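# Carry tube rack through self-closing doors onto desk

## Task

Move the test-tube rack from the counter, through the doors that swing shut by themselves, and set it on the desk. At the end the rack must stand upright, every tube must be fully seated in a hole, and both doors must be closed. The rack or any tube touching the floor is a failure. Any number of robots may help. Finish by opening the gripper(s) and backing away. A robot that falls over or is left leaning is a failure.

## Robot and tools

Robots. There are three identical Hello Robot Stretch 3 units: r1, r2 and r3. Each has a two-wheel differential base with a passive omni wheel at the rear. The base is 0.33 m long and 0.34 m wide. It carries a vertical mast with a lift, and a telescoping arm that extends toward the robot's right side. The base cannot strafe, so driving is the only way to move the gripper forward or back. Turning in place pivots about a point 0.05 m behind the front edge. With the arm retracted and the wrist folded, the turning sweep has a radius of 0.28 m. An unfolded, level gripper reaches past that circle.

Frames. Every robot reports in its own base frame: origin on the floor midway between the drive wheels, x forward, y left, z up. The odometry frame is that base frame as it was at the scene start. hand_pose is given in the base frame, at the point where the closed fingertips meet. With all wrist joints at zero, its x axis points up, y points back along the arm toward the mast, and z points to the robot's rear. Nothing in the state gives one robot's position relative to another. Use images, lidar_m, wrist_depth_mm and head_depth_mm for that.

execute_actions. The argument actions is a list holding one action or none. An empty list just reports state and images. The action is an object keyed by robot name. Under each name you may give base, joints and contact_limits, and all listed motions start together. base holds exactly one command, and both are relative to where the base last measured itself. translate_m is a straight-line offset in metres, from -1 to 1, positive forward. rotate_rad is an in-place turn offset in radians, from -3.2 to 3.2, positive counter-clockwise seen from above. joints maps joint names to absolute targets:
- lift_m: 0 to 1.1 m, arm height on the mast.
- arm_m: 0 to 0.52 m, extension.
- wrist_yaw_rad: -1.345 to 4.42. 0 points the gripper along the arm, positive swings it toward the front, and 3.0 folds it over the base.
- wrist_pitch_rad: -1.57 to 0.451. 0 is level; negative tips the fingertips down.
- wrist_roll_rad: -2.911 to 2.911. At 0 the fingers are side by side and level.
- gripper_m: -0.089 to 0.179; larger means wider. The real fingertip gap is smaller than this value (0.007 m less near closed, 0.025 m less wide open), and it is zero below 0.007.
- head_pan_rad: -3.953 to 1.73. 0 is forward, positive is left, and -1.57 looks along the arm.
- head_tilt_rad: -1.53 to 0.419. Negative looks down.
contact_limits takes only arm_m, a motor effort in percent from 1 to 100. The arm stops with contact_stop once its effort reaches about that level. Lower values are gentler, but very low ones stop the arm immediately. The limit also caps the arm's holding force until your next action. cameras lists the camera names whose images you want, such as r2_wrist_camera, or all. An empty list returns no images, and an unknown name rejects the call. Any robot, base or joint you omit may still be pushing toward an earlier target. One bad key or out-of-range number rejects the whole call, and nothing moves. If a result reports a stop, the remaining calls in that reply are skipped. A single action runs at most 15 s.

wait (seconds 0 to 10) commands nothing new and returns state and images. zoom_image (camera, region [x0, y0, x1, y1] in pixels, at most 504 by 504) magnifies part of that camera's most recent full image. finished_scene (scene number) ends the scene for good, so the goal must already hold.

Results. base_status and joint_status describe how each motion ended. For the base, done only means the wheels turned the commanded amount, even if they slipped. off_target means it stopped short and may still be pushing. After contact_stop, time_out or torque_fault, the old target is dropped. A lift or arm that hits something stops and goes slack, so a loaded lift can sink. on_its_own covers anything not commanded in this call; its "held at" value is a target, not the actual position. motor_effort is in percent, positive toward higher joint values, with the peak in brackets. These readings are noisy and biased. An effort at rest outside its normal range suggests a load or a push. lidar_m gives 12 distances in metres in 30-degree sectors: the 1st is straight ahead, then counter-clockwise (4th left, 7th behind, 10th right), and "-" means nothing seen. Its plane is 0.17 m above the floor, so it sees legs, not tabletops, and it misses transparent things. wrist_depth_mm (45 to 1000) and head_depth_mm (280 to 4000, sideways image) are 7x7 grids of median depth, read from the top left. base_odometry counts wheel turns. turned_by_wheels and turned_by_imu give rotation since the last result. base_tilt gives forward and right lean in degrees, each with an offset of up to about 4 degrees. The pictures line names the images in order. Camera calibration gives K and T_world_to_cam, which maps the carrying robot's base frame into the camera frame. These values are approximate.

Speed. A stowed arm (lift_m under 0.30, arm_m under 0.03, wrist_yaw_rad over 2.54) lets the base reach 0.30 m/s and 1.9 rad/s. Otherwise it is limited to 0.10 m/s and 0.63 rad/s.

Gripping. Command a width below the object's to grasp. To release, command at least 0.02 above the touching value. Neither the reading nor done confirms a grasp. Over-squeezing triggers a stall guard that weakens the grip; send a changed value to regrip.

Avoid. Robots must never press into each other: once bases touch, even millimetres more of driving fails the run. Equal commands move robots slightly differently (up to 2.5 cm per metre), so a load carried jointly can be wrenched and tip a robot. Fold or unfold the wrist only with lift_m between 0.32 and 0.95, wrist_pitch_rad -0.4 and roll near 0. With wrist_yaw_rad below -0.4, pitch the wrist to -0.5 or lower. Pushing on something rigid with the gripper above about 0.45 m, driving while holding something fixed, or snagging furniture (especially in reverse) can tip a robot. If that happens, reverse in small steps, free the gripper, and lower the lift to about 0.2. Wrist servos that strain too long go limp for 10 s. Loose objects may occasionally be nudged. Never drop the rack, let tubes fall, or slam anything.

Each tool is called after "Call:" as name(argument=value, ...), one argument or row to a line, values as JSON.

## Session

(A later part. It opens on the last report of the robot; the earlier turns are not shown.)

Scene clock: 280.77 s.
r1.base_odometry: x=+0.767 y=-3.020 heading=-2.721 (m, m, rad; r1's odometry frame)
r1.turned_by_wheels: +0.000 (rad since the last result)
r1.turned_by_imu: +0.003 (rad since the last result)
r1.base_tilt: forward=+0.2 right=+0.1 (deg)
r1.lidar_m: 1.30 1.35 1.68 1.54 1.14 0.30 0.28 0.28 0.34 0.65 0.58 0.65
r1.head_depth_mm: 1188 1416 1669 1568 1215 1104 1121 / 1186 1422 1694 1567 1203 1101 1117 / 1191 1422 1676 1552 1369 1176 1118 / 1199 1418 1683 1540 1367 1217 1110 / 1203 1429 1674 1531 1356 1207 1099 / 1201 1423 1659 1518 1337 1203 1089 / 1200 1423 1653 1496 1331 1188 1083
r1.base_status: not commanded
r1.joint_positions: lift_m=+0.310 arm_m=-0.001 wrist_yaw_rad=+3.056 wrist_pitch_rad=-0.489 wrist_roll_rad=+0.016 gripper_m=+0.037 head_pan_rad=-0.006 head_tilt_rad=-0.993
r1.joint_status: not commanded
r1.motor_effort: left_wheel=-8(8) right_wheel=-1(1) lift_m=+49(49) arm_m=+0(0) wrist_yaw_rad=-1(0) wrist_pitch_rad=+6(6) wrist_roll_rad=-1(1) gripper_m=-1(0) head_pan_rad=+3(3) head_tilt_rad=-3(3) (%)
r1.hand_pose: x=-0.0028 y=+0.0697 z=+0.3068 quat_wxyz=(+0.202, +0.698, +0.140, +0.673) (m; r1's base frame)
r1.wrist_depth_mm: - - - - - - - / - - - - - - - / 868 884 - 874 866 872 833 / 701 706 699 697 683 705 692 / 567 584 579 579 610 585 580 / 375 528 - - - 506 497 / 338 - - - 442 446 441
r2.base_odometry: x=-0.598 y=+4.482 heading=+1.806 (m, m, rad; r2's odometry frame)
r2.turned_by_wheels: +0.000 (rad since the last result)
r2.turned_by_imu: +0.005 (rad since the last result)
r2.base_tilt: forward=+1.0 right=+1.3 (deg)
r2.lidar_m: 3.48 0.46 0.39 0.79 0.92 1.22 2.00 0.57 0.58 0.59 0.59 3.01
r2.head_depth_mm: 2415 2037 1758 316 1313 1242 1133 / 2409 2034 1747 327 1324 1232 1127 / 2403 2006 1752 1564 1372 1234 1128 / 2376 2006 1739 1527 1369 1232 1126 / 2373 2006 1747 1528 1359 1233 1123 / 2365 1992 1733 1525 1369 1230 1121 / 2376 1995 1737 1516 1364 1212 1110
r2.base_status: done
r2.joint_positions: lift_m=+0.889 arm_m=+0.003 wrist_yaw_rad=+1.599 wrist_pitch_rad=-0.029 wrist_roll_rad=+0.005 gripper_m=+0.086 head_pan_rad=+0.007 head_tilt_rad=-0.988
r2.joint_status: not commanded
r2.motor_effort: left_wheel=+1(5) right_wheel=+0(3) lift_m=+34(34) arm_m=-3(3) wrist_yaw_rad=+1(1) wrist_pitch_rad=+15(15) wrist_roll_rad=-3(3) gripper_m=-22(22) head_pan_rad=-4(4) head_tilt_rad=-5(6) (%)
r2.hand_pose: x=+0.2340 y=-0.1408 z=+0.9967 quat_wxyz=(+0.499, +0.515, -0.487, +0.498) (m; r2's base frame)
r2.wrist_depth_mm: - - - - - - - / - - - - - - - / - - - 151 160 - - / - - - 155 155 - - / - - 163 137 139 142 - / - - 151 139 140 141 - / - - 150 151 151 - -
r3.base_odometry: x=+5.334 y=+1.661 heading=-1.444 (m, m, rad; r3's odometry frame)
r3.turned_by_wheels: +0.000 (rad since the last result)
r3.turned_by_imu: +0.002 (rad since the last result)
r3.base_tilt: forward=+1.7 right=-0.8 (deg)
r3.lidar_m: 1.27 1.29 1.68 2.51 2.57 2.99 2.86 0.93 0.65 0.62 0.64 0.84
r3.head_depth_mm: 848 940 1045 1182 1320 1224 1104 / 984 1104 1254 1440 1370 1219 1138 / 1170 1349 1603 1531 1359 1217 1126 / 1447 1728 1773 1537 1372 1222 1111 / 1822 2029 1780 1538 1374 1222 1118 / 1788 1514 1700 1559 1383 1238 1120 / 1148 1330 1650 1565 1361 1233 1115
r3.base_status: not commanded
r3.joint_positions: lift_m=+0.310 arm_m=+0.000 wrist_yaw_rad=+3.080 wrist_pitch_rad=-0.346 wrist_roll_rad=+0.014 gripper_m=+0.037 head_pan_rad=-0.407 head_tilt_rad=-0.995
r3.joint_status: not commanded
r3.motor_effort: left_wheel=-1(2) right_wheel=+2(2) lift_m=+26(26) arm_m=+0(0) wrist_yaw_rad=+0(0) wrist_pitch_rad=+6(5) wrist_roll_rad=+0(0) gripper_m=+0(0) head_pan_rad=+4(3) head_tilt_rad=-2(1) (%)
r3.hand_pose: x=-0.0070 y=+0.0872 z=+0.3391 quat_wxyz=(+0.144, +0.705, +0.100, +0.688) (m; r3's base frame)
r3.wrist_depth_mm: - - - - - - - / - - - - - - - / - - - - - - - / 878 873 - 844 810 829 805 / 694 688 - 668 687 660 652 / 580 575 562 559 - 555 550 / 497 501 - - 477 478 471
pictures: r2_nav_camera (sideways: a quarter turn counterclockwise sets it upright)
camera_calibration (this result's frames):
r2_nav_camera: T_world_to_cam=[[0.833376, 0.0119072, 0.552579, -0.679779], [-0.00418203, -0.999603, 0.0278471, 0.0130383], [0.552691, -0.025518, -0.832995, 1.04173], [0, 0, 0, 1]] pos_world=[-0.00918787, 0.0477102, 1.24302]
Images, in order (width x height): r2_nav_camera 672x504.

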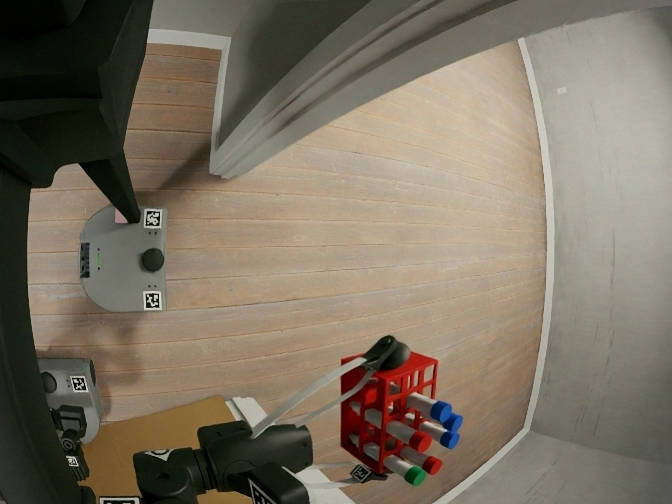

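Call:
execute_actions(
  actions=[
    {"r2":{"base":{"translate_m":0.8}}},
  ],
  cameras=[],
)

Call:
execute_actions(
  actions=[
    {"r2":{"base":{"rotate_rad":1.4},"joints":{"head_tilt_rad":-0.7}}},
  ],
  cameras=[],
)

Call:
execute_actions(
  actions=[
    {"r2":{"base":{"translate_m":1}},"r1":{"base":{"translate_m":0.9}}},
  ],
  cameras=["r2_nav_camera","r2_head_camera"],
)

Scene clock: 298.47 s.
r1.base_odometry: x=+0.767 y=-3.020 heading=-2.721 (m, m, rad; r1's odometry frame)
r1.turned_by_wheels: +0.000 (rad since the last result)
r1.turned_by_imu: +0.003 (rad since the last result)
r1.base_tilt: forward=+0.2 right=+0.2 (deg)
r1.lidar_m: 1.30 1.35 1.68 1.54 1.14 0.31 0.28 0.28 0.34 0.65 1.01 0.99
r1.head_depth_mm: 1193 1411 1684 1575 1396 1245 1121 / 1188 1422 1697 1575 1379 1232 1112 / 1196 1417 1689 1558 1373 1226 1111 / 1197 1416 1689 1532 1353 1216 1109 / 1194 1416 1682 1538 1346 1208 1105 / 1197 1421 1675 1525 1338 1200 1092 / 1194 1426 1652 1509 1331 1197 1084
r1.base_status: not commanded
r1.joint_positions: lift_m=+0.310 arm_m=-0.001 wrist_yaw_rad=+3.056 wrist_pitch_rad=-0.489 wrist_roll_rad=+0.016 gripper_m=+0.037 head_pan_rad=-0.006 head_tilt_rad=-0.993
r1.joint_status: not commanded
r1.motor_effort: left_wheel=-8(8) right_wheel=-2(1) lift_m=+49(49) arm_m=+0(0) wrist_yaw_rad=-1(1) wrist_pitch_rad=+6(6) wrist_roll_rad=-1(1) gripper_m=-1(0) head_pan_rad=+3(3) head_tilt_rad=-3(4) (%)
r1.hand_pose: x=-0.0028 y=+0.0697 z=+0.3068 quat_wxyz=(+0.202, +0.698, +0.140, +0.673) (m; r1's base frame)
r1.wrist_depth_mm: - - - - - - - / - - - - - - - / 872 879 - 872 852 861 881 / 718 713 698 702 691 688 701 / 569 584 575 589 612 575 581 / 374 518 - - - 495 504 / 335 - - - 443 443 440
r2.base_odometry: x=-0.784 y=+5.260 heading=+1.806 (m, m, rad; r2's odometry frame)
r2.turned_by_wheels: +0.000 (rad since the last result)
r2.turned_by_imu: +0.004 (rad since the last result)
r2.base_tilt: forward=+1.1 right=+1.3 (deg)
r2.lidar_m: 2.69 2.77 2.51 2.05 0.67 0.56 2.80 0.79 0.73 1.53 2.25 2.82
r2.head_depth_mm: 2425 2038 1761 316 1313 1241 1130 / 2420 2021 1752 327 1321 1239 1127 / 2410 2031 1746 1566 1371 1238 1123 / 2389 2020 1744 1522 1366 1234 1127 / 2363 2004 1733 1530 1359 1231 1121 / 2374 2012 1732 1530 1361 1235 1125 / 2375 1988 1716 1519 1364 1226 1120
r2.base_status: done
r2.joint_positions: lift_m=+0.889 arm_m=+0.003 wrist_yaw_rad=+1.599 wrist_pitch_rad=-0.029 wrist_roll_rad=+0.005 gripper_m=+0.086 head_pan_rad=+0.007 head_tilt_rad=-0.988
r2.joint_status: not commanded
r2.motor_effort: left_wheel=+1(6) right_wheel=+0(2) lift_m=+34(33) arm_m=-4(3) wrist_yaw_rad=+2(2) wrist_pitch_rad=+15(15) wrist_roll_rad=-3(3) gripper_m=-21(21) head_pan_rad=-4(5) head_tilt_rad=-6(5) (%)
r2.hand_pose: x=+0.2340 y=-0.1408 z=+0.9967 quat_wxyz=(+0.499, +0.515, -0.487, +0.498) (m; r2's base frame)
r2.wrist_depth_mm: - - - - - - - / - - - - - - - / - - - 150 159 - - / - - - 154 154 - - / - - 163 137 139 142 - / - - 151 139 140 141 - / - - 150 151 151 - -
r3.base_odometry: x=+5.334 y=+1.661 heading=-1.444 (m, m, rad; r3's odometry frame)
r3.turned_by_wheels: +0.000 (rad since the last result)
r3.turned_by_imu: +0.002 (rad since the last result)
r3.base_tilt: forward=+1.7 right=-0.7 (deg)
r3.lidar_m: 1.27 1.29 1.68 2.51 2.58 2.99 2.86 0.93 0.65 0.62 0.64 0.84
r3.head_depth_mm: 847 936 1052 1195 1308 1219 1109 / 987 1105 1264 1439 1356 1220 1139 / 1172 1352 1590 1541 1372 1230 1128 / 1448 1741 1756 1549 1371 1222 1118 / 1832 2019 1776 1551 1368 1233 1116 / 1769 1521 1713 1541 1368 1231 1123 / 1144 1333 1655 1563 1366 1230 1117
r3.base_status: not commanded
r3.joint_positions: lift_m=+0.310 arm_m=+0.000 wrist_yaw_rad=+3.080 wrist_pitch_rad=-0.346 wrist_roll_rad=+0.014 gripper_m=+0.037 head_pan_rad=-0.407 head_tilt_rad=-0.995
r3.joint_status: not commanded
r3.motor_effort: left_wheel=-1(2) right_wheel=+2(2) lift_m=+26(26) arm_m=+0(0) wrist_yaw_rad=+0(0) wrist_pitch_rad=+5(6) wrist_roll_rad=+0(0) gripper_m=+0(0) head_pan_rad=+5(5) head_tilt_rad=-1(2) (%)
r3.hand_pose: x=-0.0070 y=+0.0872 z=+0.3391 quat_wxyz=(+0.144, +0.705, +0.100, +0.688) (m; r3's base frame)
r3.wrist_depth_mm: - - - - - - - / - - - - - - - / - - - - - - - / 876 849 - 845 828 825 802 / 698 687 - 662 682 664 653 / 576 569 562 557 - 550 548 / 493 507 - - 476 479 474
pictures: none
No camera images: the call's "cameras" was empty. Leave "cameras" out to get every camera's image.

Scene clock: 301.63 s.
r1.base_odometry: x=+0.767 y=-3.020 heading=-2.721 (m, m, rad; r1's odometry frame)
r1.turned_by_wheels: +0.000 (rad since the last result)
r1.turned_by_imu: +0.001 (rad since the last result)
r1.base_tilt: forward=+0.2 right=+0.1 (deg)
r1.lidar_m: 1.30 1.35 1.68 1.54 1.14 0.30 0.27 0.28 0.34 0.65 1.02 0.99
r1.head_depth_mm: 1189 1417 1685 1588 1388 1240 1118 / 1192 1417 1685 1561 1381 1237 1115 / 1196 1424 1682 1548 1366 1223 1113 / 1195 1415 1686 1547 1360 1221 1106 / 1198 1423 1684 1533 1350 1213 1098 / 1199 1426 1681 1509 1333 1195 1086 / 1200 1433 1661 1506 1333 1194 1082
r1.base_status: not commanded
r1.joint_positions: lift_m=+0.310 arm_m=-0.001 wrist_yaw_rad=+3.056 wrist_pitch_rad=-0.489 wrist_roll_rad=+0.016 gripper_m=+0.037 head_pan_rad=-0.006 head_tilt_rad=-0.993
r1.joint_status: not commanded
r1.motor_effort: left_wheel=-8(8) right_wheel=-2(2) lift_m=+49(49) arm_m=+0(1) wrist_yaw_rad=-2(0) wrist_pitch_rad=+6(6) wrist_roll_rad=+0(1) gripper_m=+0(1) head_pan_rad=+3(3) head_tilt_rad=-3(3) (%)
r1.hand_pose: x=-0.0028 y=+0.0697 z=+0.3068 quat_wxyz=(+0.202, +0.698, +0.140, +0.673) (m; r1's base frame)
r1.wrist_depth_mm: - - - - - - - / 997 - - - - - - / 886 867 - 851 870 861 851 / 711 698 697 685 699 703 698 / 568 584 582 588 603 580 581 / 375 518 - - - 509 497 / 340 - - - 445 443 439
r2.base_odometry: x=-0.784 y=+5.260 heading=-3.078 (m, m, rad; r2's odometry frame)
r2.turned_by_wheels: +1.400 (rad since the last result)
r2.turned_by_imu: +1.416 (rad since the last result)
r2.base_tilt: forward=+1.1 right=+1.3 (deg)
r2.lidar_m: 2.10 0.82 0.56 2.10 1.06 0.73 1.02 2.20 2.63 2.69 2.70 2.51
r2.head_depth_mm: 2459 2766 2528 2004 1535 325 1157 / 2401 2718 2540 1993 1644 311 1180 / 2359 2630 2532 2007 1646 1400 1218 / 1980 2593 2543 2002 1651 1392 1216 / 1977 2506 2430 1994 1646 1406 1219 / 1867 2420 2521 1995 1646 1400 1214 / 2174 2417 2546 1995 1638 1405 1212
r2.base_status: done
r2.joint_positions: lift_m=+0.889 arm_m=+0.003 wrist_yaw_rad=+1.599 wrist_pitch_rad=-0.029 wrist_roll_rad=+0.005 gripper_m=+0.086 head_pan_rad=+0.007 head_tilt_rad=-0.705
r2.joint_status: all done
r2.motor_effort: left_wheel=+0(5) right_wheel=+2(5) lift_m=+34(34) arm_m=-3(4) wrist_yaw_rad=+1(2) wrist_pitch_rad=+15(15) wrist_roll_rad=-2(3) gripper_m=-22(21) head_pan_rad=-5(5) head_tilt_rad=+3(23) (%)
r2.hand_pose: x=+0.2340 y=-0.1408 z=+0.9967 quat_wxyz=(+0.499, +0.515, -0.487, +0.498) (m; r2's base frame)
r2.wrist_depth_mm: 870 - - - - - - / 856 - - - - - - / 836 - - 150 161 - - / 852 - - 154 155 - - / 839 - 163 137 138 143 - / 824 - 151 139 140 141 - / 764 - 151 151 151 - -
r3.base_odometry: x=+5.334 y=+1.661 heading=-1.444 (m, m, rad; r3's odometry frame)
r3.turned_by_wheels: +0.000 (rad since the last result)
r3.turned_by_imu: +0.001 (rad since the last result)
r3.base_tilt: forward=+1.6 right=-0.8 (deg)
r3.lidar_m: 1.27 1.29 1.68 2.52 2.57 2.99 2.86 0.93 0.66 0.62 0.64 0.84
r3.head_depth_mm: 852 939 1051 1191 1314 1224 1104 / 978 1110 1270 1442 1349 1219 1144 / 1167 1350 1584 1550 1362 1223 1121 / 1442 1731 1753 1546 1367 1227 1110 / 1815 2044 1763 1541 1371 1237 1112 / 1762 1500 1701 1553 1376 1232 1110 / 1155 1331 1629 1555 1368 1232 1118
r3.base_status: not commanded
r3.joint_positions: lift_m=+0.310 arm_m=+0.000 wrist_yaw_rad=+3.080 wrist_pitch_rad=-0.346 wrist_roll_rad=+0.014 gripper_m=+0.037 head_pan_rad=-0.407 head_tilt_rad=-0.995
r3.joint_status: not commanded
r3.motor_effort: left_wheel=-1(2) right_wheel=+2(3) lift_m=+26(26) arm_m=+0(1) wrist_yaw_rad=+0(1) wrist_pitch_rad=+6(6) wrist_roll_rad=+0(0) gripper_m=+0(0) head_pan_rad=+5(5) head_tilt_rad=-2(2) (%)
r3.hand_pose: x=-0.0070 y=+0.0872 z=+0.3391 quat_wxyz=(+0.144, +0.705, +0.100, +0.688) (m; r3's base frame)
r3.wrist_depth_mm: - - - - - - - / - - - - - - - / - - - - - - - / 887 871 - 837 835 811 809 / 703 686 - 673 684 664 648 / 575 577 565 568 - 552 546 / 493 504 - - 480 472 474
pictures: none
No camera images: the call's "cameras" was empty. Leave "cameras" out to get every camera's image.

Scene clock: 312.93 s.
r1.base_odometry: x=-0.055 y=-3.387 heading=-2.721 (m, m, rad; r1's odometry frame)
r1.turned_by_wheels: +0.000 (rad since the last result)
r1.turned_by_imu: +0.002 (rad since the last result)
r1.base_tilt: forward=+0.2 right=+0.2 (deg)
r1.lidar_m: 0.40 0.42 0.57 1.50 1.69 1.76 1.69 0.92 0.62 0.68 0.58 0.42
r1.head_depth_mm: 340 404 495 642 907 1228 1123 / 340 404 496 642 911 1216 1112 / 340 405 498 643 912 1209 1122 / 341 405 497 645 913 1200 1114 / 341 405 499 647 915 1189 1103 / 342 406 499 646 920 1181 1093 / 341 406 499 646 916 1174 1079
r1.base_status: done
r1.joint_positions: lift_m=+0.310 arm_m=-0.001 wrist_yaw_rad=+3.056 wrist_pitch_rad=-0.489 wrist_roll_rad=+0.016 gripper_m=+0.037 head_pan_rad=-0.006 head_tilt_rad=-0.993
r1.joint_status: not commanded
r1.motor_effort: left_wheel=+0(4) right_wheel=+0(6) lift_m=+49(48) arm_m=+0(0) wrist_yaw_rad=-1(0) wrist_pitch_rad=+6(6) wrist_roll_rad=-1(1) gripper_m=-1(1) head_pan_rad=+3(4) head_tilt_rad=-3(3) (%)
r1.hand_pose: x=-0.0028 y=+0.0697 z=+0.3068 quat_wxyz=(+0.202, +0.698, +0.140, +0.673) (m; r1's base frame)
r1.wrist_depth_mm: - - - - - 707 486 / - - - - - 718 485 / 864 844 - 865 882 699 494 / 694 701 695 703 702 662 495 / 596 586 570 590 600 589 479 / 513 512 - - - 497 473 / 464 - - - 443 445 438
r2.base_odometry: x=-1.782 y=+5.196 heading=-3.078 (m, m, rad; r2's odometry frame)
r2.turned_by_wheels: +0.000 (rad since the last result)
r2.turned_by_imu: +0.004 (rad since the last result)
r2.base_tilt: forward=+1.1 right=+1.3 (deg)
r2.lidar_m: 1.11 1.17 0.72 0.65 0.65 0.78 1.68 3.17 2.78 2.49 2.50 1.63
r2.head_depth_mm: 1430 928 1919 2010 1525 325 1155 / 1401 925 1867 2001 1648 311 1192 / 1371 925 1822 1958 1641 1402 1221 / 1359 925 1780 1941 1643 1401 1217 / 1343 924 1724 1906 1648 1398 1220 / 1311 921 1649 1819 1563 1392 1218 / 1293 920 1618 1846 1645 1397 1219
r2.base_status: done
r2.joint_positions: lift_m=+0.889 arm_m=+0.003 wrist_yaw_rad=+1.599 wrist_pitch_rad=-0.029 wrist_roll_rad=+0.005 gripper_m=+0.086 head_pan_rad=+0.007 head_tilt_rad=-0.705
r2.joint_status: not commanded
r2.motor_effort: left_wheel=-1(3) right_wheel=+2(5) lift_m=+34(33) arm_m=-3(4) wrist_yaw_rad=+1(1) wrist_pitch_rad=+15(15) wrist_roll_rad=-2(3) gripper_m=-22(21) head_pan_rad=-5(5) head_tilt_rad=+2(2) (%)
r2.hand_pose: x=+0.2340 y=-0.1408 z=+0.9967 quat_wxyz=(+0.499, +0.515, -0.487, +0.498) (m; r2's base frame)
r2.wrist_depth_mm: - - - - - - - / - - - - - - - / - - - 149 160 - - / - - 692 154 154 - - / - - 163 137 138 142 - / - - 151 139 139 141 - / - - 150 151 151 - -
r3.base_odometry: x=+5.334 y=+1.661 heading=-1.444 (m, m, rad; r3's odometry frame)
r3.turned_by_wheels: +0.000 (rad since the last result)
r3.turned_by_imu: +0.002 (rad since the last result)
r3.base_tilt: forward=+1.7 right=-0.8 (deg)
r3.lidar_m: 1.27 1.29 1.68 2.51 2.58 3.00 2.86 0.93 0.65 0.62 0.64 0.84
r3.head_depth_mm: 843 941 1053 1186 1301 1218 1105 / 976 1105 1268 1442 1359 1217 1144 / 1175 1358 1585 1533 1360 1226 1126 / 1440 1719 1786 1535 1367 1228 1120 / 1816 2033 1791 1533 1364 1230 1110 / 1785 1505 1696 1535 1377 1221 1117 / 1151 1329 1626 1547 1378 1233 1120
r3.base_status: not commanded
r3.joint_positions: lift_m=+0.310 arm_m=+0.000 wrist_yaw_rad=+3.080 wrist_pitch_rad=-0.346 wrist_roll_rad=+0.014 gripper_m=+0.037 head_pan_rad=-0.407 head_tilt_rad=-0.995
r3.joint_status: not commanded
r3.motor_effort: left_wheel=-2(2) right_wheel=+2(3) lift_m=+26(26) arm_m=+0(0) wrist_yaw_rad=+0(0) wrist_pitch_rad=+5(5) wrist_roll_rad=+0(0) gripper_m=+0(0) head_pan_rad=+4(5) head_tilt_rad=-3(1) (%)
r3.hand_pose: x=-0.0070 y=+0.0872 z=+0.3391 quat_wxyz=(+0.144, +0.705, +0.100, +0.688) (m; r3's base frame)
r3.wrist_depth_mm: - - - - - - - / - - - - - - - / - - - - - - - / 885 872 - 832 827 811 813 / 705 691 - 678 687 650 651 / 574 577 566 560 - 553 544 / 496 502 - - 476 476 471
pictures: r2_head_camera (sideways: a quarter turn clockwise sets it upright), r2_nav_camera (sideways: a quarter turn counterclockwise sets it upright)
camera_calibration (this result's frames):
r2_head_camera: T_world_to_cam=[[-0.633672, 0.0217615, -0.773296, 1.031], [0.0309724, 0.999516, 0.00274745, -0.00379071], [0.772982, -0.0222098, -0.63404, 0.774367], [0, 0, 0, 1]] pos_world=[0.0548602, -0.00144855, 1.28826]
r2_nav_camera: T_world_to_cam=[[0.645785, 0.0104946, 0.763447, -0.953406], [-0.0116578, -0.999653, 0.0236027, 0.0186001], [0.76343, -0.0241423, -0.645439, 0.796538], [0, 0, 0, 1]] pos_world=[0.00781073, 0.0478296, 1.24155]
Images, in order (width x height): r2_head_camera 896x504, r2_nav_camera 672x504.

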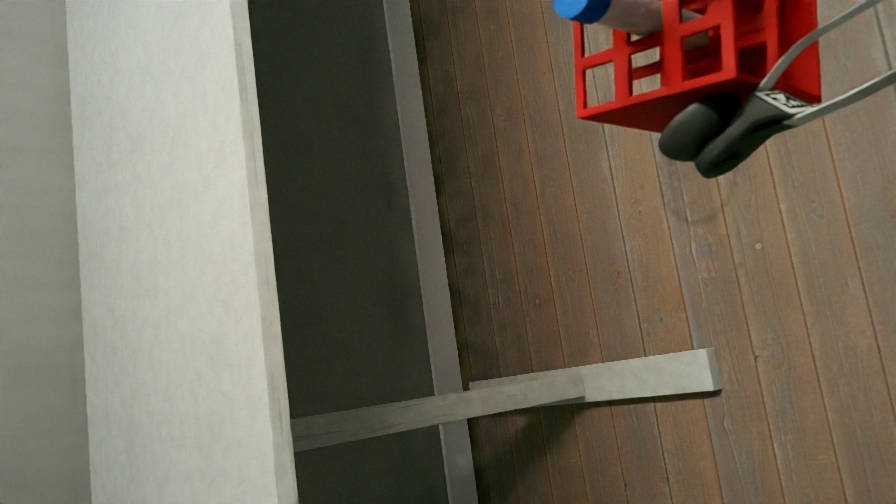

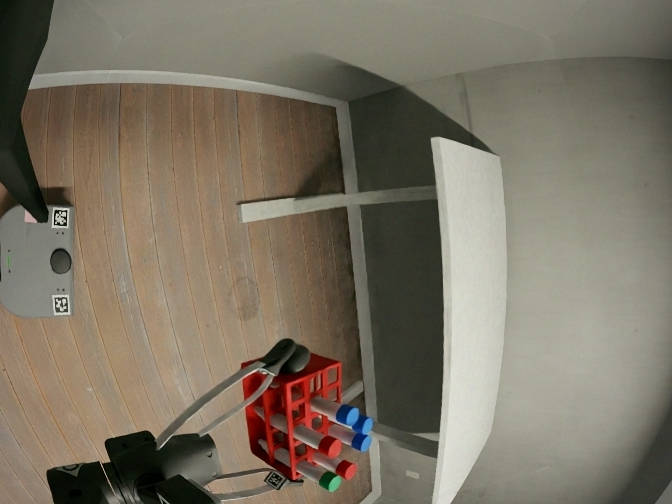

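Call:
execute_actions(
  actions=[
    {"r2":{"base":{"rotate_rad":-0.08},"joints":{"lift_m":0.95,"head_tilt_rad":-1.0,"head_pan_rad":-0.4}},"r1":{"base":{"translate_m":0.15},"joints":{"head_pan_rad":-2.6,"head_tilt_rad":-0.5}},"r3":{"joints":{"head_pan_rad":-2.3,"head_tilt_rad":-0.5}}},
  ],
  cameras=[],
)

Call:
execute_actions(
  actions=[
    {"r2":{"base":{"translate_m":0.73}}},
  ],
  cameras=["r2_nav_camera","r2_head_camera","r2_wrist_camera","r1_nav_camera","r3_nav_camera"],
)

Scene clock: 323.23 s.
r1.base_odometry: x=-0.192 y=-3.448 heading=-2.721 (m, m, rad; r1's odometry frame)
r1.turned_by_wheels: +0.000 (rad since the last result)
r1.turned_by_imu: +0.001 (rad since the last result)
r1.base_tilt: forward=+0.2 right=+0.1 (deg)
r1.lidar_m: 0.26 0.26 0.36 0.94 1.69 1.92 1.84 0.98 0.71 0.68 0.37 0.27
r1.head_depth_mm: 1541 1643 1785 1919 2013 1620 1334 / 1595 1729 1888 2054 2042 1605 1327 / 1333 1503 1726 2021 2027 1595 1314 / 1115 1234 1376 1554 1802 1605 1300 / 960 1045 1158 1283 1438 1525 1295 / 843 909 987 1074 1184 1319 1289 / 748 803 864 933 1012 1109 1201
r1.base_status: done
r1.joint_positions: lift_m=+0.310 arm_m=-0.001 wrist_yaw_rad=+3.056 wrist_pitch_rad=-0.489 wrist_roll_rad=+0.016 gripper_m=+0.037 head_pan_rad=-2.593 head_tilt_rad=-0.507
r1.joint_status: all done
r1.motor_effort: left_wheel=+0(5) right_wheel=+0(3) lift_m=+49(48) arm_m=+0(0) wrist_yaw_rad=-1(1) wrist_pitch_rad=+6(6) wrist_roll_rad=+0(1) gripper_m=+0(0) head_pan_rad=-4(50) head_tilt_rad=+5(36) (%)
r1.hand_pose: x=-0.0028 y=+0.0697 z=+0.3068 quat_wxyz=(+0.202, +0.698, +0.140, +0.673) (m; r1's base frame)
r1.wrist_depth_mm: - - - - 872 455 313 / - - - - 884 463 314 / 871 847 - 844 787 465 312 / 711 695 710 693 683 469 315 / 581 581 582 593 602 459 319 / 508 530 - - - 451 320 / 458 - - - 442 419 321
r2.base_odometry: x=-1.782 y=+5.196 heading=+3.126 (m, m, rad; r2's odometry frame)
r2.turned_by_wheels: -0.080 (rad since the last result)
r2.turned_by_imu: -0.081 (rad since the last result)
r2.base_tilt: forward=+1.1 right=+1.3 (deg)
r2.lidar_m: 1.58 1.11 0.76 0.65 0.65 0.74 1.43 3.17 2.91 2.49 2.49 1.62
r2.head_depth_mm: 2429 1935 312 1544 - 1217 1135 / 2312 303 318 1492 1371 1238 1131 / 1611 299 300 342 1376 1235 1130 / 2003 2014 309 333 1363 1233 1123 / 1862 1994 309 1474 1361 1232 1125 / 1713 1908 1763 1518 1365 1227 1120 / 1601 1818 1730 1523 1366 1230 1121
r2.base_status: done
r2.joint_positions: lift_m=+0.949 arm_m=+0.003 wrist_yaw_rad=+1.599 wrist_pitch_rad=-0.029 wrist_roll_rad=+0.005 gripper_m=+0.086 head_pan_rad=-0.393 head_tilt_rad=-0.987
r2.joint_status: all done
r2.motor_effort: left_wheel=+2(5) right_wheel=+0(2) lift_m=+34(33) arm_m=-3(4) wrist_yaw_rad=+1(1) wrist_pitch_rad=+15(15) wrist_roll_rad=-3(3) gripper_m=-22(22) head_pan_rad=-4(39) head_tilt_rad=-4(26) (%)
r2.hand_pose: x=+0.2340 y=-0.1408 z=+1.0567 quat_wxyz=(+0.499, +0.515, -0.486, +0.498) (m; r2's base frame)
r2.wrist_depth_mm: - - - - - - - / - - - - - - - / - - - 150 160 - - / - - 710 155 155 - - / - - 163 137 138 142 - / - - 151 139 139 142 - / - - 150 151 152 - -
r3.base_odometry: x=+5.334 y=+1.661 heading=-1.444 (m, m, rad; r3's odometry frame)
r3.turned_by_wheels: +0.000 (rad since the last result)
r3.turned_by_imu: +0.001 (rad since the last result)
r3.base_tilt: forward=+1.7 right=-0.9 (deg)
r3.lidar_m: 1.27 1.30 1.68 2.51 2.59 3.00 2.86 0.93 0.65 0.62 0.64 0.84
r3.head_depth_mm: 933 1049 1185 1379 1648 1598 1328 / 840 930 1041 1180 1368 1518 1330 / 765 835 929 1029 1161 1356 1334 / 698 758 829 921 1019 1160 1262 / 632 668 741 802 895 1017 1144 / 597 637 685 735 802 896 995 / 545 585 629 681 743 807 891
r3.base_status: not commanded
r3.joint_positions: lift_m=+0.310 arm_m=+0.000 wrist_yaw_rad=+3.080 wrist_pitch_rad=-0.346 wrist_roll_rad=+0.014 gripper_m=+0.037 head_pan_rad=-2.293 head_tilt_rad=-0.508
r3.joint_status: all done
r3.motor_effort: left_wheel=-2(1) right_wheel=+2(3) lift_m=+26(26) arm_m=+0(0) wrist_yaw_rad=+0(1) wrist_pitch_rad=+6(6) wrist_roll_rad=+0(0) gripper_m=+0(0) head_pan_rad=-4(56) head_tilt_rad=+4(29) (%)
r3.hand_pose: x=-0.0070 y=+0.0872 z=+0.3391 quat_wxyz=(+0.144, +0.705, +0.100, +0.688) (m; r3's base frame)
r3.wrist_depth_mm: - - - - - - - / - - - - - - - / - - - - - - - / 883 865 - 841 817 823 810 / 687 684 - 670 683 657 647 / 578 569 569 552 - 550 549 / 499 504 - - 480 477 469
pictures: none
No camera images: the call's "cameras" was empty. Leave "cameras" out to get every camera's image.

Scene clock: 331.53 s.
r1.base_odometry: x=-0.192 y=-3.448 heading=-2.721 (m, m, rad; r1's odometry frame)
r1.turned_by_wheels: +0.000 (rad since the last result)
r1.turned_by_imu: +0.002 (rad since the last result)
r1.base_tilt: forward=+0.2 right=+0.1 (deg)
r1.lidar_m: 0.26 0.26 0.36 0.95 1.69 1.92 1.84 0.98 0.71 0.68 0.37 0.27
r1.head_depth_mm: 1548 1650 1783 1941 2014 1620 1327 / 1585 1730 1885 2046 2041 1633 1322 / 1332 1504 1723 2025 2034 1601 1313 / 1116 1237 1376 1550 1797 1574 1302 / 957 1053 1153 1279 1440 1515 1292 / 841 908 987 1073 1183 1323 1286 / 752 802 864 934 1014 1110 1203
r1.base_status: not commanded
r1.joint_positions: lift_m=+0.310 arm_m=-0.001 wrist_yaw_rad=+3.056 wrist_pitch_rad=-0.489 wrist_roll_rad=+0.016 gripper_m=+0.037 head_pan_rad=-2.593 head_tilt_rad=-0.507
r1.joint_status: not commanded
r1.motor_effort: left_wheel=+0(0) right_wheel=+0(1) lift_m=+48(49) arm_m=+0(0) wrist_yaw_rad=-1(1) wrist_pitch_rad=+6(6) wrist_roll_rad=-1(1) gripper_m=+0(1) head_pan_rad=-4(4) head_tilt_rad=+4(4) (%)
r1.hand_pose: x=-0.0028 y=+0.0697 z=+0.3068 quat_wxyz=(+0.202, +0.698, +0.140, +0.673) (m; r1's base frame)
r1.wrist_depth_mm: - - - - 871 457 307 / - - - - 854 462 311 / 872 876 - 858 776 461 315 / 700 716 695 708 676 462 317 / 598 587 567 581 603 459 317 / 509 518 - - - 455 321 / 457 - - - 441 423 320
r2.base_odometry: x=-2.512 y=+5.208 heading=+3.126 (m, m, rad; r2's odometry frame)
r2.turned_by_wheels: +0.000 (rad since the last result)
r2.turned_by_imu: +0.003 (rad since the last result)
r2.base_tilt: forward=+1.1 right=+1.4 (deg)
r2.lidar_m: 0.87 0.46 0.46 0.85 0.85 0.97 1.84 3.86 2.67 2.29 1.05 1.02
r2.head_depth_mm: 619 - 312 394 - 1217 1132 / 617 302 319 381 351 1208 1132 / 632 298 300 342 351 325 1128 / 614 522 312 332 350 316 1098 / 612 516 308 378 349 315 293 / 609 513 453 387 348 315 289 / 607 511 442 390 347 314 291
r2.base_status: done
r2.joint_positions: lift_m=+0.949 arm_m=+0.003 wrist_yaw_rad=+1.599 wrist_pitch_rad=-0.029 wrist_roll_rad=+0.005 gripper_m=+0.086 head_pan_rad=-0.393 head_tilt_rad=-0.988
r2.joint_status: not commanded
r2.motor_effort: left_wheel=+2(5) right_wheel=+0(3) lift_m=+34(34) arm_m=-3(3) wrist_yaw_rad=+1(1) wrist_pitch_rad=+16(16) wrist_roll_rad=-3(3) gripper_m=-22(22) head_pan_rad=-4(4) head_tilt_rad=-5(6) (%)
r2.hand_pose: x=+0.2340 y=-0.1408 z=+1.0567 quat_wxyz=(+0.499, +0.515, -0.486, +0.498) (m; r2's base frame)
r2.wrist_depth_mm: 678 709 739 777 837 894 967 / 688 724 758 827 873 942 - / 689 742 778 150 160 936 - / 708 743 656 155 153 800 834 / 427 473 163 137 138 142 456 / 304 290 151 139 140 141 329 / 233 236 151 151 151 237 243
r3.base_odometry: x=+5.334 y=+1.661 heading=-1.444 (m, m, rad; r3's odometry frame)
r3.turned_by_wheels: +0.000 (rad since the last result)
r3.turned_by_imu: +0.001 (rad since the last result)
r3.base_tilt: forward=+1.7 right=-0.8 (deg)
r3.lidar_m: 1.27 1.29 1.68 2.51 2.57 3.00 2.86 0.93 0.65 0.62 0.64 0.84
r3.head_depth_mm: 938 1047 1191 1383 1626 1615 1330 / 842 929 1032 1176 1373 1526 1320 / 765 835 925 1035 1168 1348 1315 / 699 757 828 917 1020 1154 1265 / 630 668 740 803 897 1013 1150 / 598 639 687 735 804 893 991 / 545 585 627 680 741 813 892
r3.base_status: not commanded
r3.joint_positions: lift_m=+0.310 arm_m=+0.000 wrist_yaw_rad=+3.080 wrist_pitch_rad=-0.346 wrist_roll_rad=+0.014 gripper_m=+0.037 head_pan_rad=-2.293 head_tilt_rad=-0.508
r3.joint_status: not commanded
r3.motor_effort: left_wheel=-2(1) right_wheel=+2(2) lift_m=+25(26) arm_m=+0(0) wrist_yaw_rad=-1(1) wrist_pitch_rad=+6(6) wrist_roll_rad=+0(0) gripper_m=+0(0) head_pan_rad=-5(5) head_tilt_rad=+4(3) (%)
r3.hand_pose: x=-0.0070 y=+0.0872 z=+0.3391 quat_wxyz=(+0.144, +0.705, +0.100, +0.688) (m; r3's base frame)
r3.wrist_depth_mm: - - - - - - - / - - - - - - - / - - - - - - - / 875 865 - 834 847 824 805 / 685 686 - 680 686 660 650 / 588 567 570 565 - 551 548 / 494 501 - - 473 473 472
pictures: r1_nav_camera (sideways: a quarter turn counterclockwise sets it upright), r2_head_camera (sideways: a quarter turn clockwise sets it upright), r2_nav_camera (sideways: a quarter turn counterclockwise sets it upright), r2_wrist_camera, r3_nav_camera (sideways: a quarter turn counterclockwise sets it upright)
camera_calibration (this result's frames):
r1_nav_camera: T_world_to_cam=[[-0.420487, -0.302884, 0.85525, -1.0705], [-0.566849, 0.823718, 0.0130235, 0.0413806], [-0.708429, -0.479321, -0.518053, 0.636764], [0, 0, 0, 1]] pos_world=[0.0244274, -0.0531088, 1.24488]
r2_head_camera: T_world_to_cam=[[-0.751427, 0.339739, -0.565627, 0.761106], [0.416915, 0.908911, -0.00793641, 0.00776326], [0.511408, -0.241782, -0.824623, 1.02381], [0, 0, 0, 1]] pos_world=[0.0450942, -0.0180944, 1.27482]
r2_nav_camera: T_world_to_cam=[[0.772147, -0.313501, 0.552726, -0.679597], [-0.39309, -0.919078, 0.0278451, 0.0154132], [0.499269, -0.238771, -0.832898, 1.04193], [0, 0, 0, 1]] pos_world=[0.0106061, 0.0498936, 1.24302]
r2_wrist_camera: T_world_to_cam=[[0.0570789, -0.998369, -0.00116484, -0.148185], [-0.217965, -0.0113229, -0.975891, 1.10685], [0.974286, 0.0559567, -0.218256, 0.171577], [0, 0, 0, 1]] pos_world=[0.0825489, -0.145011, 1.11744]
r3_nav_camera: T_world_to_cam=[[-0.384877, -0.372118, 0.844629, -1.05304], [-0.754103, 0.654423, -0.0553072, 0.129286], [-0.532164, -0.658224, -0.532488, 0.649284], [0, 0, 0, 1]] pos_world=[0.0377306, -0.0490879, 1.24231]
Images, in order (width x height): r1_nav_camera 672x504, r2_head_camera 896x504, r2_nav_camera 672x504, r2_wrist_camera 644x364, r3_nav_camera 672x504.

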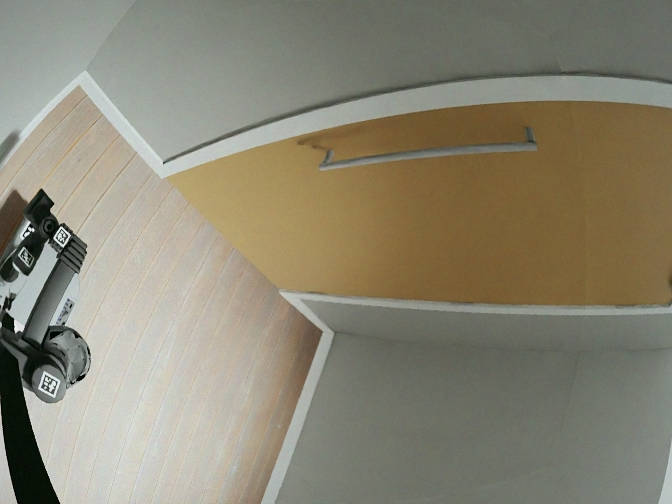

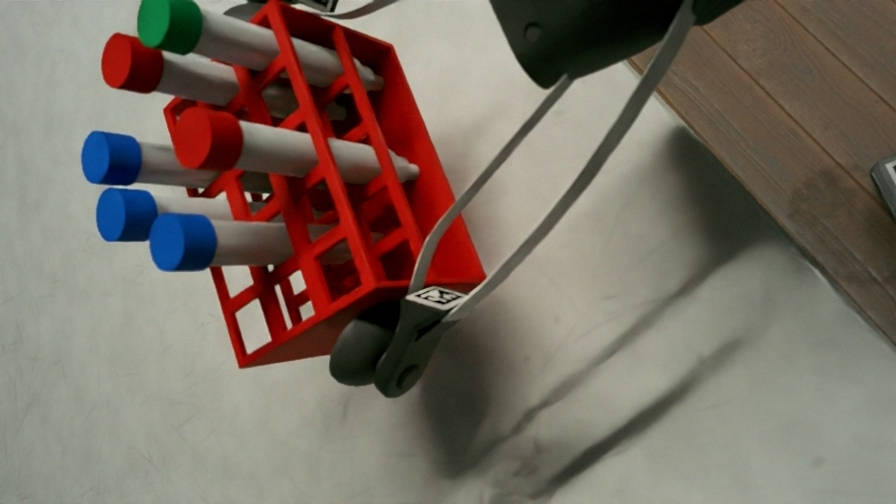

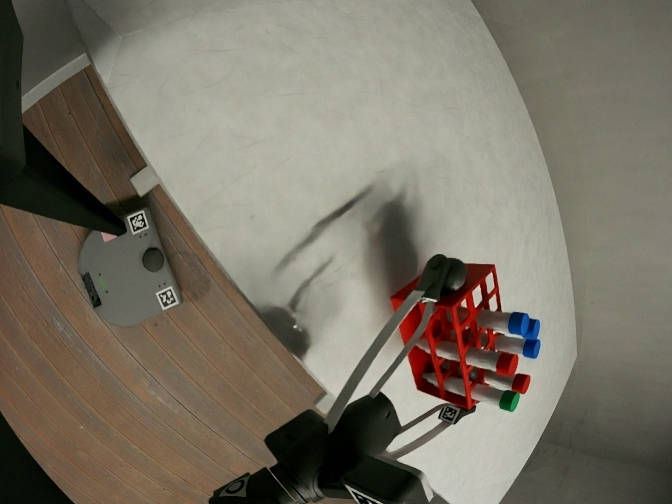

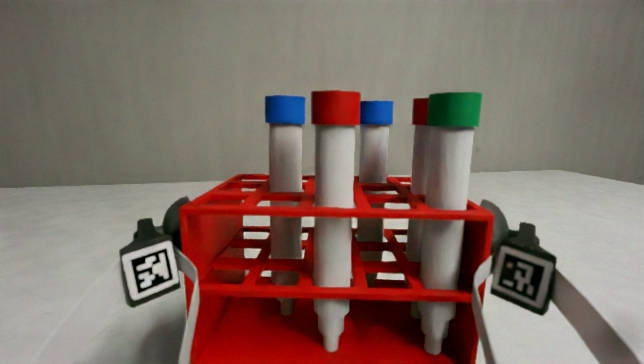

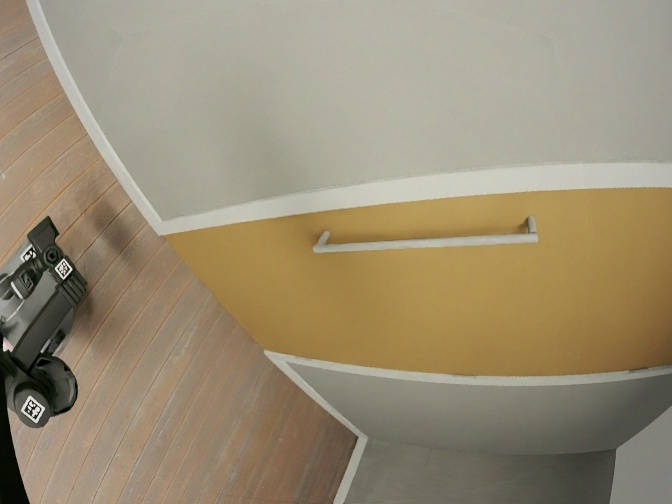

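Call:
execute_actions(
  actions=[
    {"r2":{"joints":{"lift_m":0.896}}},
  ],
  cameras=["r2_wrist_camera"],
)

Call:
execute_actions(
  actions=[
    {"r2":{"joints":{"gripper_m":0.179}}},
  ],
  cameras=["r2_wrist_camera"],
)

Call:
execute_actions(
  actions=[
    {"r2":{"base":{"translate_m":-0.5}}},
  ],
  cameras=["r2_wrist_camera"],
)

Scene clock: 338.33 s.
r1.base_odometry: x=-0.192 y=-3.448 heading=-2.721 (m, m, rad; r1's odometry frame)
r1.turned_by_wheels: +0.000 (rad since the last result)
r1.turned_by_imu: +0.001 (rad since the last result)
r1.base_tilt: forward=+0.2 right=+0.1 (deg)
r1.lidar_m: 0.26 0.26 0.36 0.94 1.69 1.92 1.84 0.98 0.71 0.68 0.37 0.27
r1.head_depth_mm: 1545 1656 1771 1924 2030 1616 1332 / 1604 1740 1875 2066 2053 1604 1322 / 1335 1499 1721 2020 2015 1593 1314 / 1119 1234 1379 1556 1796 1585 1312 / 960 1047 1153 1272 1442 1505 1298 / 843 909 992 1076 1191 1319 1287 / 750 803 864 934 1014 1110 1200
r1.base_status: not commanded
r1.joint_positions: lift_m=+0.310 arm_m=-0.001 wrist_yaw_rad=+3.056 wrist_pitch_rad=-0.489 wrist_roll_rad=+0.016 gripper_m=+0.037 head_pan_rad=-2.593 head_tilt_rad=-0.507
r1.joint_status: not commanded
r1.motor_effort: left_wheel=+0(0) right_wheel=+0(0) lift_m=+48(49) arm_m=+0(0) wrist_yaw_rad=-1(1) wrist_pitch_rad=+6(6) wrist_roll_rad=+0(1) gripper_m=-1(0) head_pan_rad=-4(4) head_tilt_rad=+5(4) (%)
r1.hand_pose: x=-0.0028 y=+0.0697 z=+0.3068 quat_wxyz=(+0.202, +0.698, +0.140, +0.673) (m; r1's base frame)
r1.wrist_depth_mm: - - - - 874 454 309 / - - - - 874 459 312 / 880 874 - 863 797 466 315 / 707 706 710 709 681 471 316 / 597 593 577 578 592 469 321 / 509 522 - - - 455 320 / 460 - - - 443 420 323
r2.base_odometry: x=-2.512 y=+5.208 heading=+3.126 (m, m, rad; r2's odometry frame)
r2.turned_by_wheels: +0.000 (rad since the last result)
r2.turned_by_imu: +0.000 (rad since the last result)
r2.base_tilt: forward=+1.1 right=+1.4 (deg)
r2.lidar_m: 0.87 0.46 0.46 0.85 0.85 0.97 1.83 3.86 2.68 2.30 1.05 1.02
r2.head_depth_mm: 618 520 335 384 363 - 1119 / 616 519 330 380 357 1207 1132 / 614 519 328 355 350 325 1131 / 613 516 321 342 350 316 1097 / 612 514 435 339 349 316 293 / 608 513 443 391 349 315 289 / 606 512 443 390 348 314 290
r2.base_status: not commanded
r2.joint_positions: lift_m=+0.896 arm_m=+0.003 wrist_yaw_rad=+1.599 wrist_pitch_rad=-0.029 wrist_roll_rad=+0.005 gripper_m=+0.086 head_pan_rad=-0.393 head_tilt_rad=-0.988
r2.joint_status: all done
r2.motor_effort: left_wheel=+1(2) right_wheel=+0(0) lift_m=+16(29) arm_m=-4(3) wrist_yaw_rad=+1(1) wrist_pitch_rad=+15(16) wrist_roll_rad=-3(2) gripper_m=-21(21) head_pan_rad=-5(5) head_tilt_rad=-6(5) (%)
r2.hand_pose: x=+0.2340 y=-0.1408 z=+1.0037 quat_wxyz=(+0.499, +0.515, -0.486, +0.498) (m; r2's base frame)
r2.wrist_depth_mm: 658 705 736 785 814 884 965 / 691 729 759 820 858 916 - / 710 743 792 150 160 962 - / 495 513 409 154 154 545 561 / 293 325 163 137 138 142 315 / 209 198 151 139 140 142 225 / - 161 151 151 151 162 167
r3.base_odometry: x=+5.334 y=+1.661 heading=-1.444 (m, m, rad; r3's odometry frame)
r3.turned_by_wheels: +0.000 (rad since the last result)
r3.turned_by_imu: +0.001 (rad since the last result)
r3.base_tilt: forward=+1.7 right=-0.7 (deg)
r3.lidar_m: 1.26 1.29 1.68 2.51 2.57 3.00 2.86 0.93 0.66 0.62 0.64 0.84
r3.head_depth_mm: 936 1048 1190 1372 1622 1609 1327 / 842 926 1031 1179 1372 1520 1324 / 761 839 922 1031 1165 1345 1330 / 697 758 831 914 1018 1159 1265 / 633 667 741 802 900 1012 1147 / 595 642 683 735 805 895 995 / 543 583 630 683 742 810 896
r3.base_status: not commanded
r3.joint_positions: lift_m=+0.310 arm_m=+0.000 wrist_yaw_rad=+3.080 wrist_pitch_rad=-0.346 wrist_roll_rad=+0.014 gripper_m=+0.037 head_pan_rad=-2.293 head_tilt_rad=-0.508
r3.joint_status: not commanded
r3.motor_effort: left_wheel=-1(1) right_wheel=+2(3) lift_m=+26(25) arm_m=+0(0) wrist_yaw_rad=-1(0) wrist_pitch_rad=+6(5) wrist_roll_rad=+0(0) gripper_m=+0(0) head_pan_rad=-5(4) head_tilt_rad=+4(3) (%)
r3.hand_pose: x=-0.0070 y=+0.0872 z=+0.3391 quat_wxyz=(+0.144, +0.705, +0.100, +0.688) (m; r3's base frame)
r3.wrist_depth_mm: - - - - - - - / - - - - - - - / - - - - - - - / 888 862 - 843 825 815 791 / 698 687 - 676 681 659 649 / 571 575 567 558 - 554 556 / 493 508 - - 478 475 477
pictures: r2_wrist_camera
camera_calibration (this result's frames):
r2_wrist_camera: T_world_to_cam=[[0.0570776, -0.998369, -0.00116671, -0.148245], [-0.217971, -0.0113211, -0.97589, 1.05512], [0.974285, 0.0559558, -0.218262, 0.160013], [0, 0, 0, 1]] pos_world=[0.0825491, -0.145011, 1.06443]
Images, in order (width x height): r2_wrist_camera 644x364.

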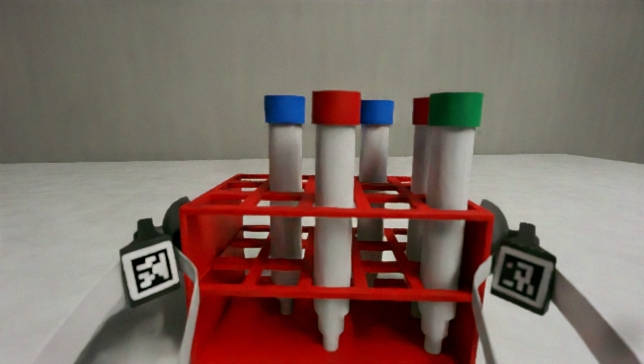

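Scene clock: 339.77 s.
r1.base_odometry: x=-0.192 y=-3.448 heading=-2.721 (m, m, rad; r1's odometry frame)
r1.turned_by_wheels: +0.000 (rad since the last result)
r1.turned_by_imu: +0.000 (rad since the last result)
r1.base_tilt: forward=+0.2 right=+0.2 (deg)
r1.lidar_m: 0.26 0.26 0.36 0.94 1.69 1.92 1.85 0.98 0.71 0.68 0.37 0.27
r1.head_depth_mm: 1546 1650 1773 1922 2017 1630 1330 / 1590 1728 1893 2039 2043 1602 1321 / 1333 1503 1722 2040 2026 1590 1314 / 1114 1238 1380 1555 1797 1582 1303 / 960 1048 1150 1276 1440 1527 1294 / 842 914 985 1080 1183 1323 1283 / 747 800 861 933 1016 1112 1204
r1.base_status: not commanded
r1.joint_positions: lift_m=+0.310 arm_m=-0.001 wrist_yaw_rad=+3.056 wrist_pitch_rad=-0.489 wrist_roll_rad=+0.016 gripper_m=+0.037 head_pan_rad=-2.593 head_tilt_rad=-0.507
r1.joint_status: not commanded
r1.motor_effort: left_wheel=-1(0) right_wheel=+0(1) lift_m=+49(49) arm_m=+0(0) wrist_yaw_rad=-1(1) wrist_pitch_rad=+6(6) wrist_roll_rad=-1(1) gripper_m=+0(0) head_pan_rad=-4(4) head_tilt_rad=+5(5) (%)
r1.hand_pose: x=-0.0028 y=+0.0697 z=+0.3068 quat_wxyz=(+0.202, +0.698, +0.140, +0.673) (m; r1's base frame)
r1.wrist_depth_mm: - - - - 868 460 307 / - - - - 874 459 310 / 897 871 - 853 789 467 317 / 699 704 698 696 682 467 316 / 588 589 582 596 603 463 315 / 510 523 - - - 458 317 / 458 - - - 440 420 322
r2.base_odometry: x=-2.512 y=+5.208 heading=+3.126 (m, m, rad; r2's odometry frame)
r2.turned_by_wheels: +0.000 (rad since the last result)
r2.turned_by_imu: +0.000 (rad since the last result)
r2.base_tilt: forward=+1.1 right=+1.3 (deg)
r2.lidar_m: 0.87 0.46 0.46 0.85 0.85 0.98 1.83 3.85 2.68 2.29 1.05 1.02
r2.head_depth_mm: 619 522 324 387 363 - 1118 / 617 518 334 380 357 1206 1130 / 615 518 328 357 351 325 1126 / 612 516 322 349 350 316 1098 / 611 515 436 357 344 315 292 / 609 514 443 397 348 315 289 / 607 512 442 390 348 314 290
r2.base_status: not commanded
r2.joint_positions: lift_m=+0.896 arm_m=+0.003 wrist_yaw_rad=+1.599 wrist_pitch_rad=-0.022 wrist_roll_rad=+0.005 gripper_m=+0.179 head_pan_rad=-0.393 head_tilt_rad=-0.988
r2.joint_status: all done
r2.motor_effort: left_wheel=+1(1) right_wheel=+0(0) lift_m=+16(16) arm_m=-3(3) wrist_yaw_rad=+1(1) wrist_pitch_rad=+12(16) wrist_roll_rad=-3(3) gripper_m=+0(96) head_pan_rad=-5(4) head_tilt_rad=-5(5) (%)
r2.hand_pose: x=+0.2342 y=-0.1408 z=+1.0054 quat_wxyz=(+0.498, +0.514, -0.488, +0.500) (m; r2's base frame)
r2.wrist_depth_mm: 664 691 753 782 830 884 956 / 697 719 775 808 873 924 - / 708 748 788 148 156 966 - / 516 533 470 148 153 569 592 / 302 333 162 135 138 142 326 / 226 201 156 140 138 197 237 / 156 165 155 155 154 161 166
r3.base_odometry: x=+5.334 y=+1.661 heading=-1.444 (m, m, rad; r3's odometry frame)
r3.turned_by_wheels: +0.000 (rad since the last result)
r3.turned_by_imu: +0.000 (rad since the last result)
r3.base_tilt: forward=+1.7 right=-0.8 (deg)
r3.lidar_m: 1.27 1.29 1.68 2.51 2.58 3.00 2.86 0.93 0.65 0.62 0.64 0.84
r3.head_depth_mm: 941 1045 1192 1370 1625 1612 1334 / 843 933 1038 1179 1363 1523 1323 / 763 836 924 1028 1166 1347 1326 / 696 755 833 921 1018 1151 1277 / 631 667 741 803 898 1015 1143 / 594 638 686 733 803 896 994 / 544 585 627 682 745 811 891
r3.base_status: not commanded
r3.joint_positions: lift_m=+0.310 arm_m=+0.000 wrist_yaw_rad=+3.080 wrist_pitch_rad=-0.346 wrist_roll_rad=+0.014 gripper_m=+0.037 head_pan_rad=-2.293 head_tilt_rad=-0.508
r3.joint_status: not commanded
r3.motor_effort: left_wheel=-1(1) right_wheel=+2(2) lift_m=+26(26) arm_m=+1(0) wrist_yaw_rad=+0(0) wrist_pitch_rad=+6(6) wrist_roll_rad=+0(0) gripper_m=+0(0) head_pan_rad=-5(4) head_tilt_rad=+4(3) (%)
r3.hand_pose: x=-0.0070 y=+0.0872 z=+0.3391 quat_wxyz=(+0.144, +0.705, +0.100, +0.688) (m; r3's base frame)
r3.wrist_depth_mm: - - - - - - - / - - - - - - - / - - - - - - - / 868 862 - 853 835 817 803 / 695 685 - 665 685 666 646 / 576 577 566 565 - 550 549 / 496 504 - - 482 474 471
pictures: r2_wrist_camera
camera_calibration (this result's frames):
r2_wrist_camera: T_world_to_cam=[[0.0570833, -0.998369, -0.000969552, -0.148449], [-0.211483, -0.0111428, -0.977318, 1.05676], [0.975713, 0.0559936, -0.211774, 0.153333], [0, 0, 0, 1]] pos_world=[0.0823526, -0.145017, 1.06512]
Images, in order (width x height): r2_wrist_camera 644x364.

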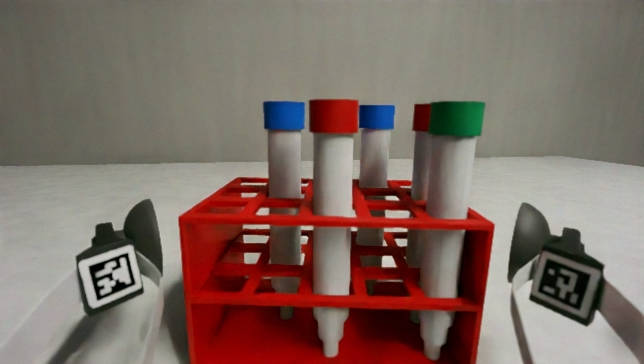

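Scene clock: 346.13 s.
r1.base_odometry: x=-0.192 y=-3.448 heading=-2.721 (m, m, rad; r1's odometry frame)
r1.turned_by_wheels: +0.000 (rad since the last result)
r1.turned_by_imu: +0.002 (rad since the last result)
r1.base_tilt: forward=+0.2 right=+0.1 (deg)
r1.lidar_m: 0.25 0.26 0.36 0.94 1.69 1.92 1.84 0.98 0.71 0.68 0.37 0.27
r1.head_depth_mm: 1543 1645 1782 1907 2008 1616 1323 / 1594 1726 1894 2026 2046 1624 1329 / 1327 1503 1739 2022 2014 1600 1317 / 1117 1235 1380 1561 1804 1593 1306 / 962 1048 1153 1278 1431 1528 1293 / 840 911 987 1078 1187 1319 1284 / 751 806 862 930 1014 1111 1203
r1.base_status: not commanded
r1.joint_positions: lift_m=+0.310 arm_m=-0.001 wrist_yaw_rad=+3.056 wrist_pitch_rad=-0.489 wrist_roll_rad=+0.016 gripper_m=+0.037 head_pan_rad=-2.593 head_tilt_rad=-0.507
r1.joint_status: not commanded
r1.motor_effort: left_wheel=+0(0) right_wheel=+1(0) lift_m=+49(49) arm_m=+0(0) wrist_yaw_rad=-1(0) wrist_pitch_rad=+6(6) wrist_roll_rad=+0(0) gripper_m=-1(1) head_pan_rad=-5(4) head_tilt_rad=+5(4) (%)
r1.hand_pose: x=-0.0028 y=+0.0697 z=+0.3068 quat_wxyz=(+0.202, +0.698, +0.140, +0.673) (m; r1's base frame)
r1.wrist_depth_mm: - - - - 852 457 312 / - - - - 875 465 311 / 865 852 - 871 794 472 313 / 704 704 692 694 682 463 315 / 579 586 583 594 594 469 318 / 502 521 - - - 456 319 / 450 - - - 441 421 322
r2.base_odometry: x=-2.012 y=+5.200 heading=+3.126 (m, m, rad; r2's odometry frame)
r2.turned_by_wheels: +0.000 (rad since the last result)
r2.turned_by_imu: -0.003 (rad since the last result)
r2.base_tilt: forward=+1.1 right=+1.3 (deg)
r2.lidar_m: 1.35 0.89 0.83 0.71 0.71 0.82 1.56 3.38 2.84 2.43 2.43 1.43
r2.head_depth_mm: 2236 2044 1786 1543 1413 - 1120 / 1407 1929 1715 1547 1393 1219 1130 / 1865 1985 1739 1532 1369 1239 1129 / 1725 1929 1738 1538 1369 1236 1122 / 646 1833 1736 1559 1346 1233 1122 / 625 1698 1733 1551 1369 1231 1128 / 606 1559 1696 1524 1354 1225 1122
r2.base_status: done
r2.joint_positions: lift_m=+0.896 arm_m=+0.003 wrist_yaw_rad=+1.599 wrist_pitch_rad=-0.022 wrist_roll_rad=+0.005 gripper_m=+0.179 head_pan_rad=-0.393 head_tilt_rad=-0.988
r2.joint_status: not commanded
r2.motor_effort: left_wheel=+1(2) right_wheel=+0(3) lift_m=+16(16) arm_m=-3(3) wrist_yaw_rad=+1(2) wrist_pitch_rad=+12(12) wrist_roll_rad=-3(3) gripper_m=-1(1) head_pan_rad=-5(5) head_tilt_rad=-6(5) (%)
r2.hand_pose: x=+0.2342 y=-0.1408 z=+1.0054 quat_wxyz=(+0.498, +0.514, -0.488, +0.500) (m; r2's base frame)
r2.wrist_depth_mm: - - - - - - - / - - - - - - - / - - - 669 - - - / 521 536 637 641 684 865 884 / - - - - - - - / - - - - - - - / - - - - - - -
r3.base_odometry: x=+5.334 y=+1.661 heading=-1.444 (m, m, rad; r3's odometry frame)
r3.turned_by_wheels: +0.000 (rad since the last result)
r3.turned_by_imu: +0.001 (rad since the last result)
r3.base_tilt: forward=+1.8 right=-0.8 (deg)
r3.lidar_m: 1.27 1.29 1.68 2.51 2.57 3.00 2.86 0.93 0.66 0.62 0.64 0.84
r3.head_depth_mm: 937 1046 1187 1384 1618 1597 1325 / 840 930 1045 1179 1363 1514 1330 / 759 836 922 1033 1165 1347 1337 / 696 758 824 914 1023 1166 1267 / 630 667 738 805 897 1013 1145 / 595 639 684 734 803 896 994 / 544 584 627 681 744 809 893
r3.base_status: not commanded
r3.joint_positions: lift_m=+0.310 arm_m=+0.000 wrist_yaw_rad=+3.080 wrist_pitch_rad=-0.346 wrist_roll_rad=+0.014 gripper_m=+0.037 head_pan_rad=-2.293 head_tilt_rad=-0.508
r3.joint_status: not commanded
r3.motor_effort: left_wheel=-1(1) right_wheel=+3(3) lift_m=+26(26) arm_m=+0(0) wrist_yaw_rad=-1(0) wrist_pitch_rad=+5(5) wrist_roll_rad=+0(0) gripper_m=+0(0) head_pan_rad=-5(3) head_tilt_rad=+4(4) (%)
r3.hand_pose: x=-0.0070 y=+0.0872 z=+0.3391 quat_wxyz=(+0.144, +0.705, +0.100, +0.688) (m; r3's base frame)
r3.wrist_depth_mm: - - - - - - - / - - - - - - - / - - - - - - - / 890 872 - 839 834 813 813 / 703 688 - 659 688 661 650 / 582 580 571 559 - 553 544 / 494 502 - - 479 473 469
pictures: r2_wrist_camera
camera_calibration (this result's frames):
r2_wrist_camera: T_world_to_cam=[[0.0570836, -0.998369, -0.000962393, -0.148456], [-0.211252, -0.0111365, -0.977368, 1.05682], [0.975763, 0.055995, -0.211543, 0.153095], [0, 0, 0, 1]] pos_world=[0.0823455, -0.145017, 1.06515]
Images, in order (width x height): r2_wrist_camera 644x364.

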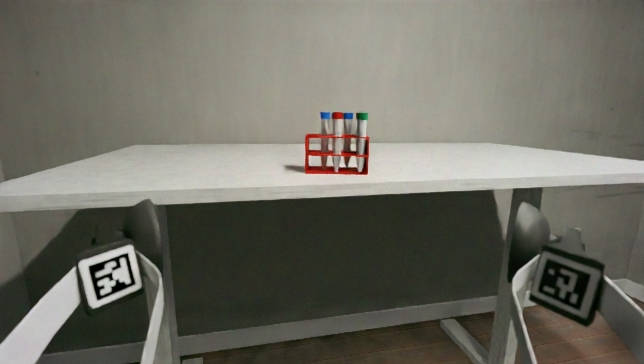

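Call:
finished_scene(
  scene=1,
)

The scene is finished: the task was done.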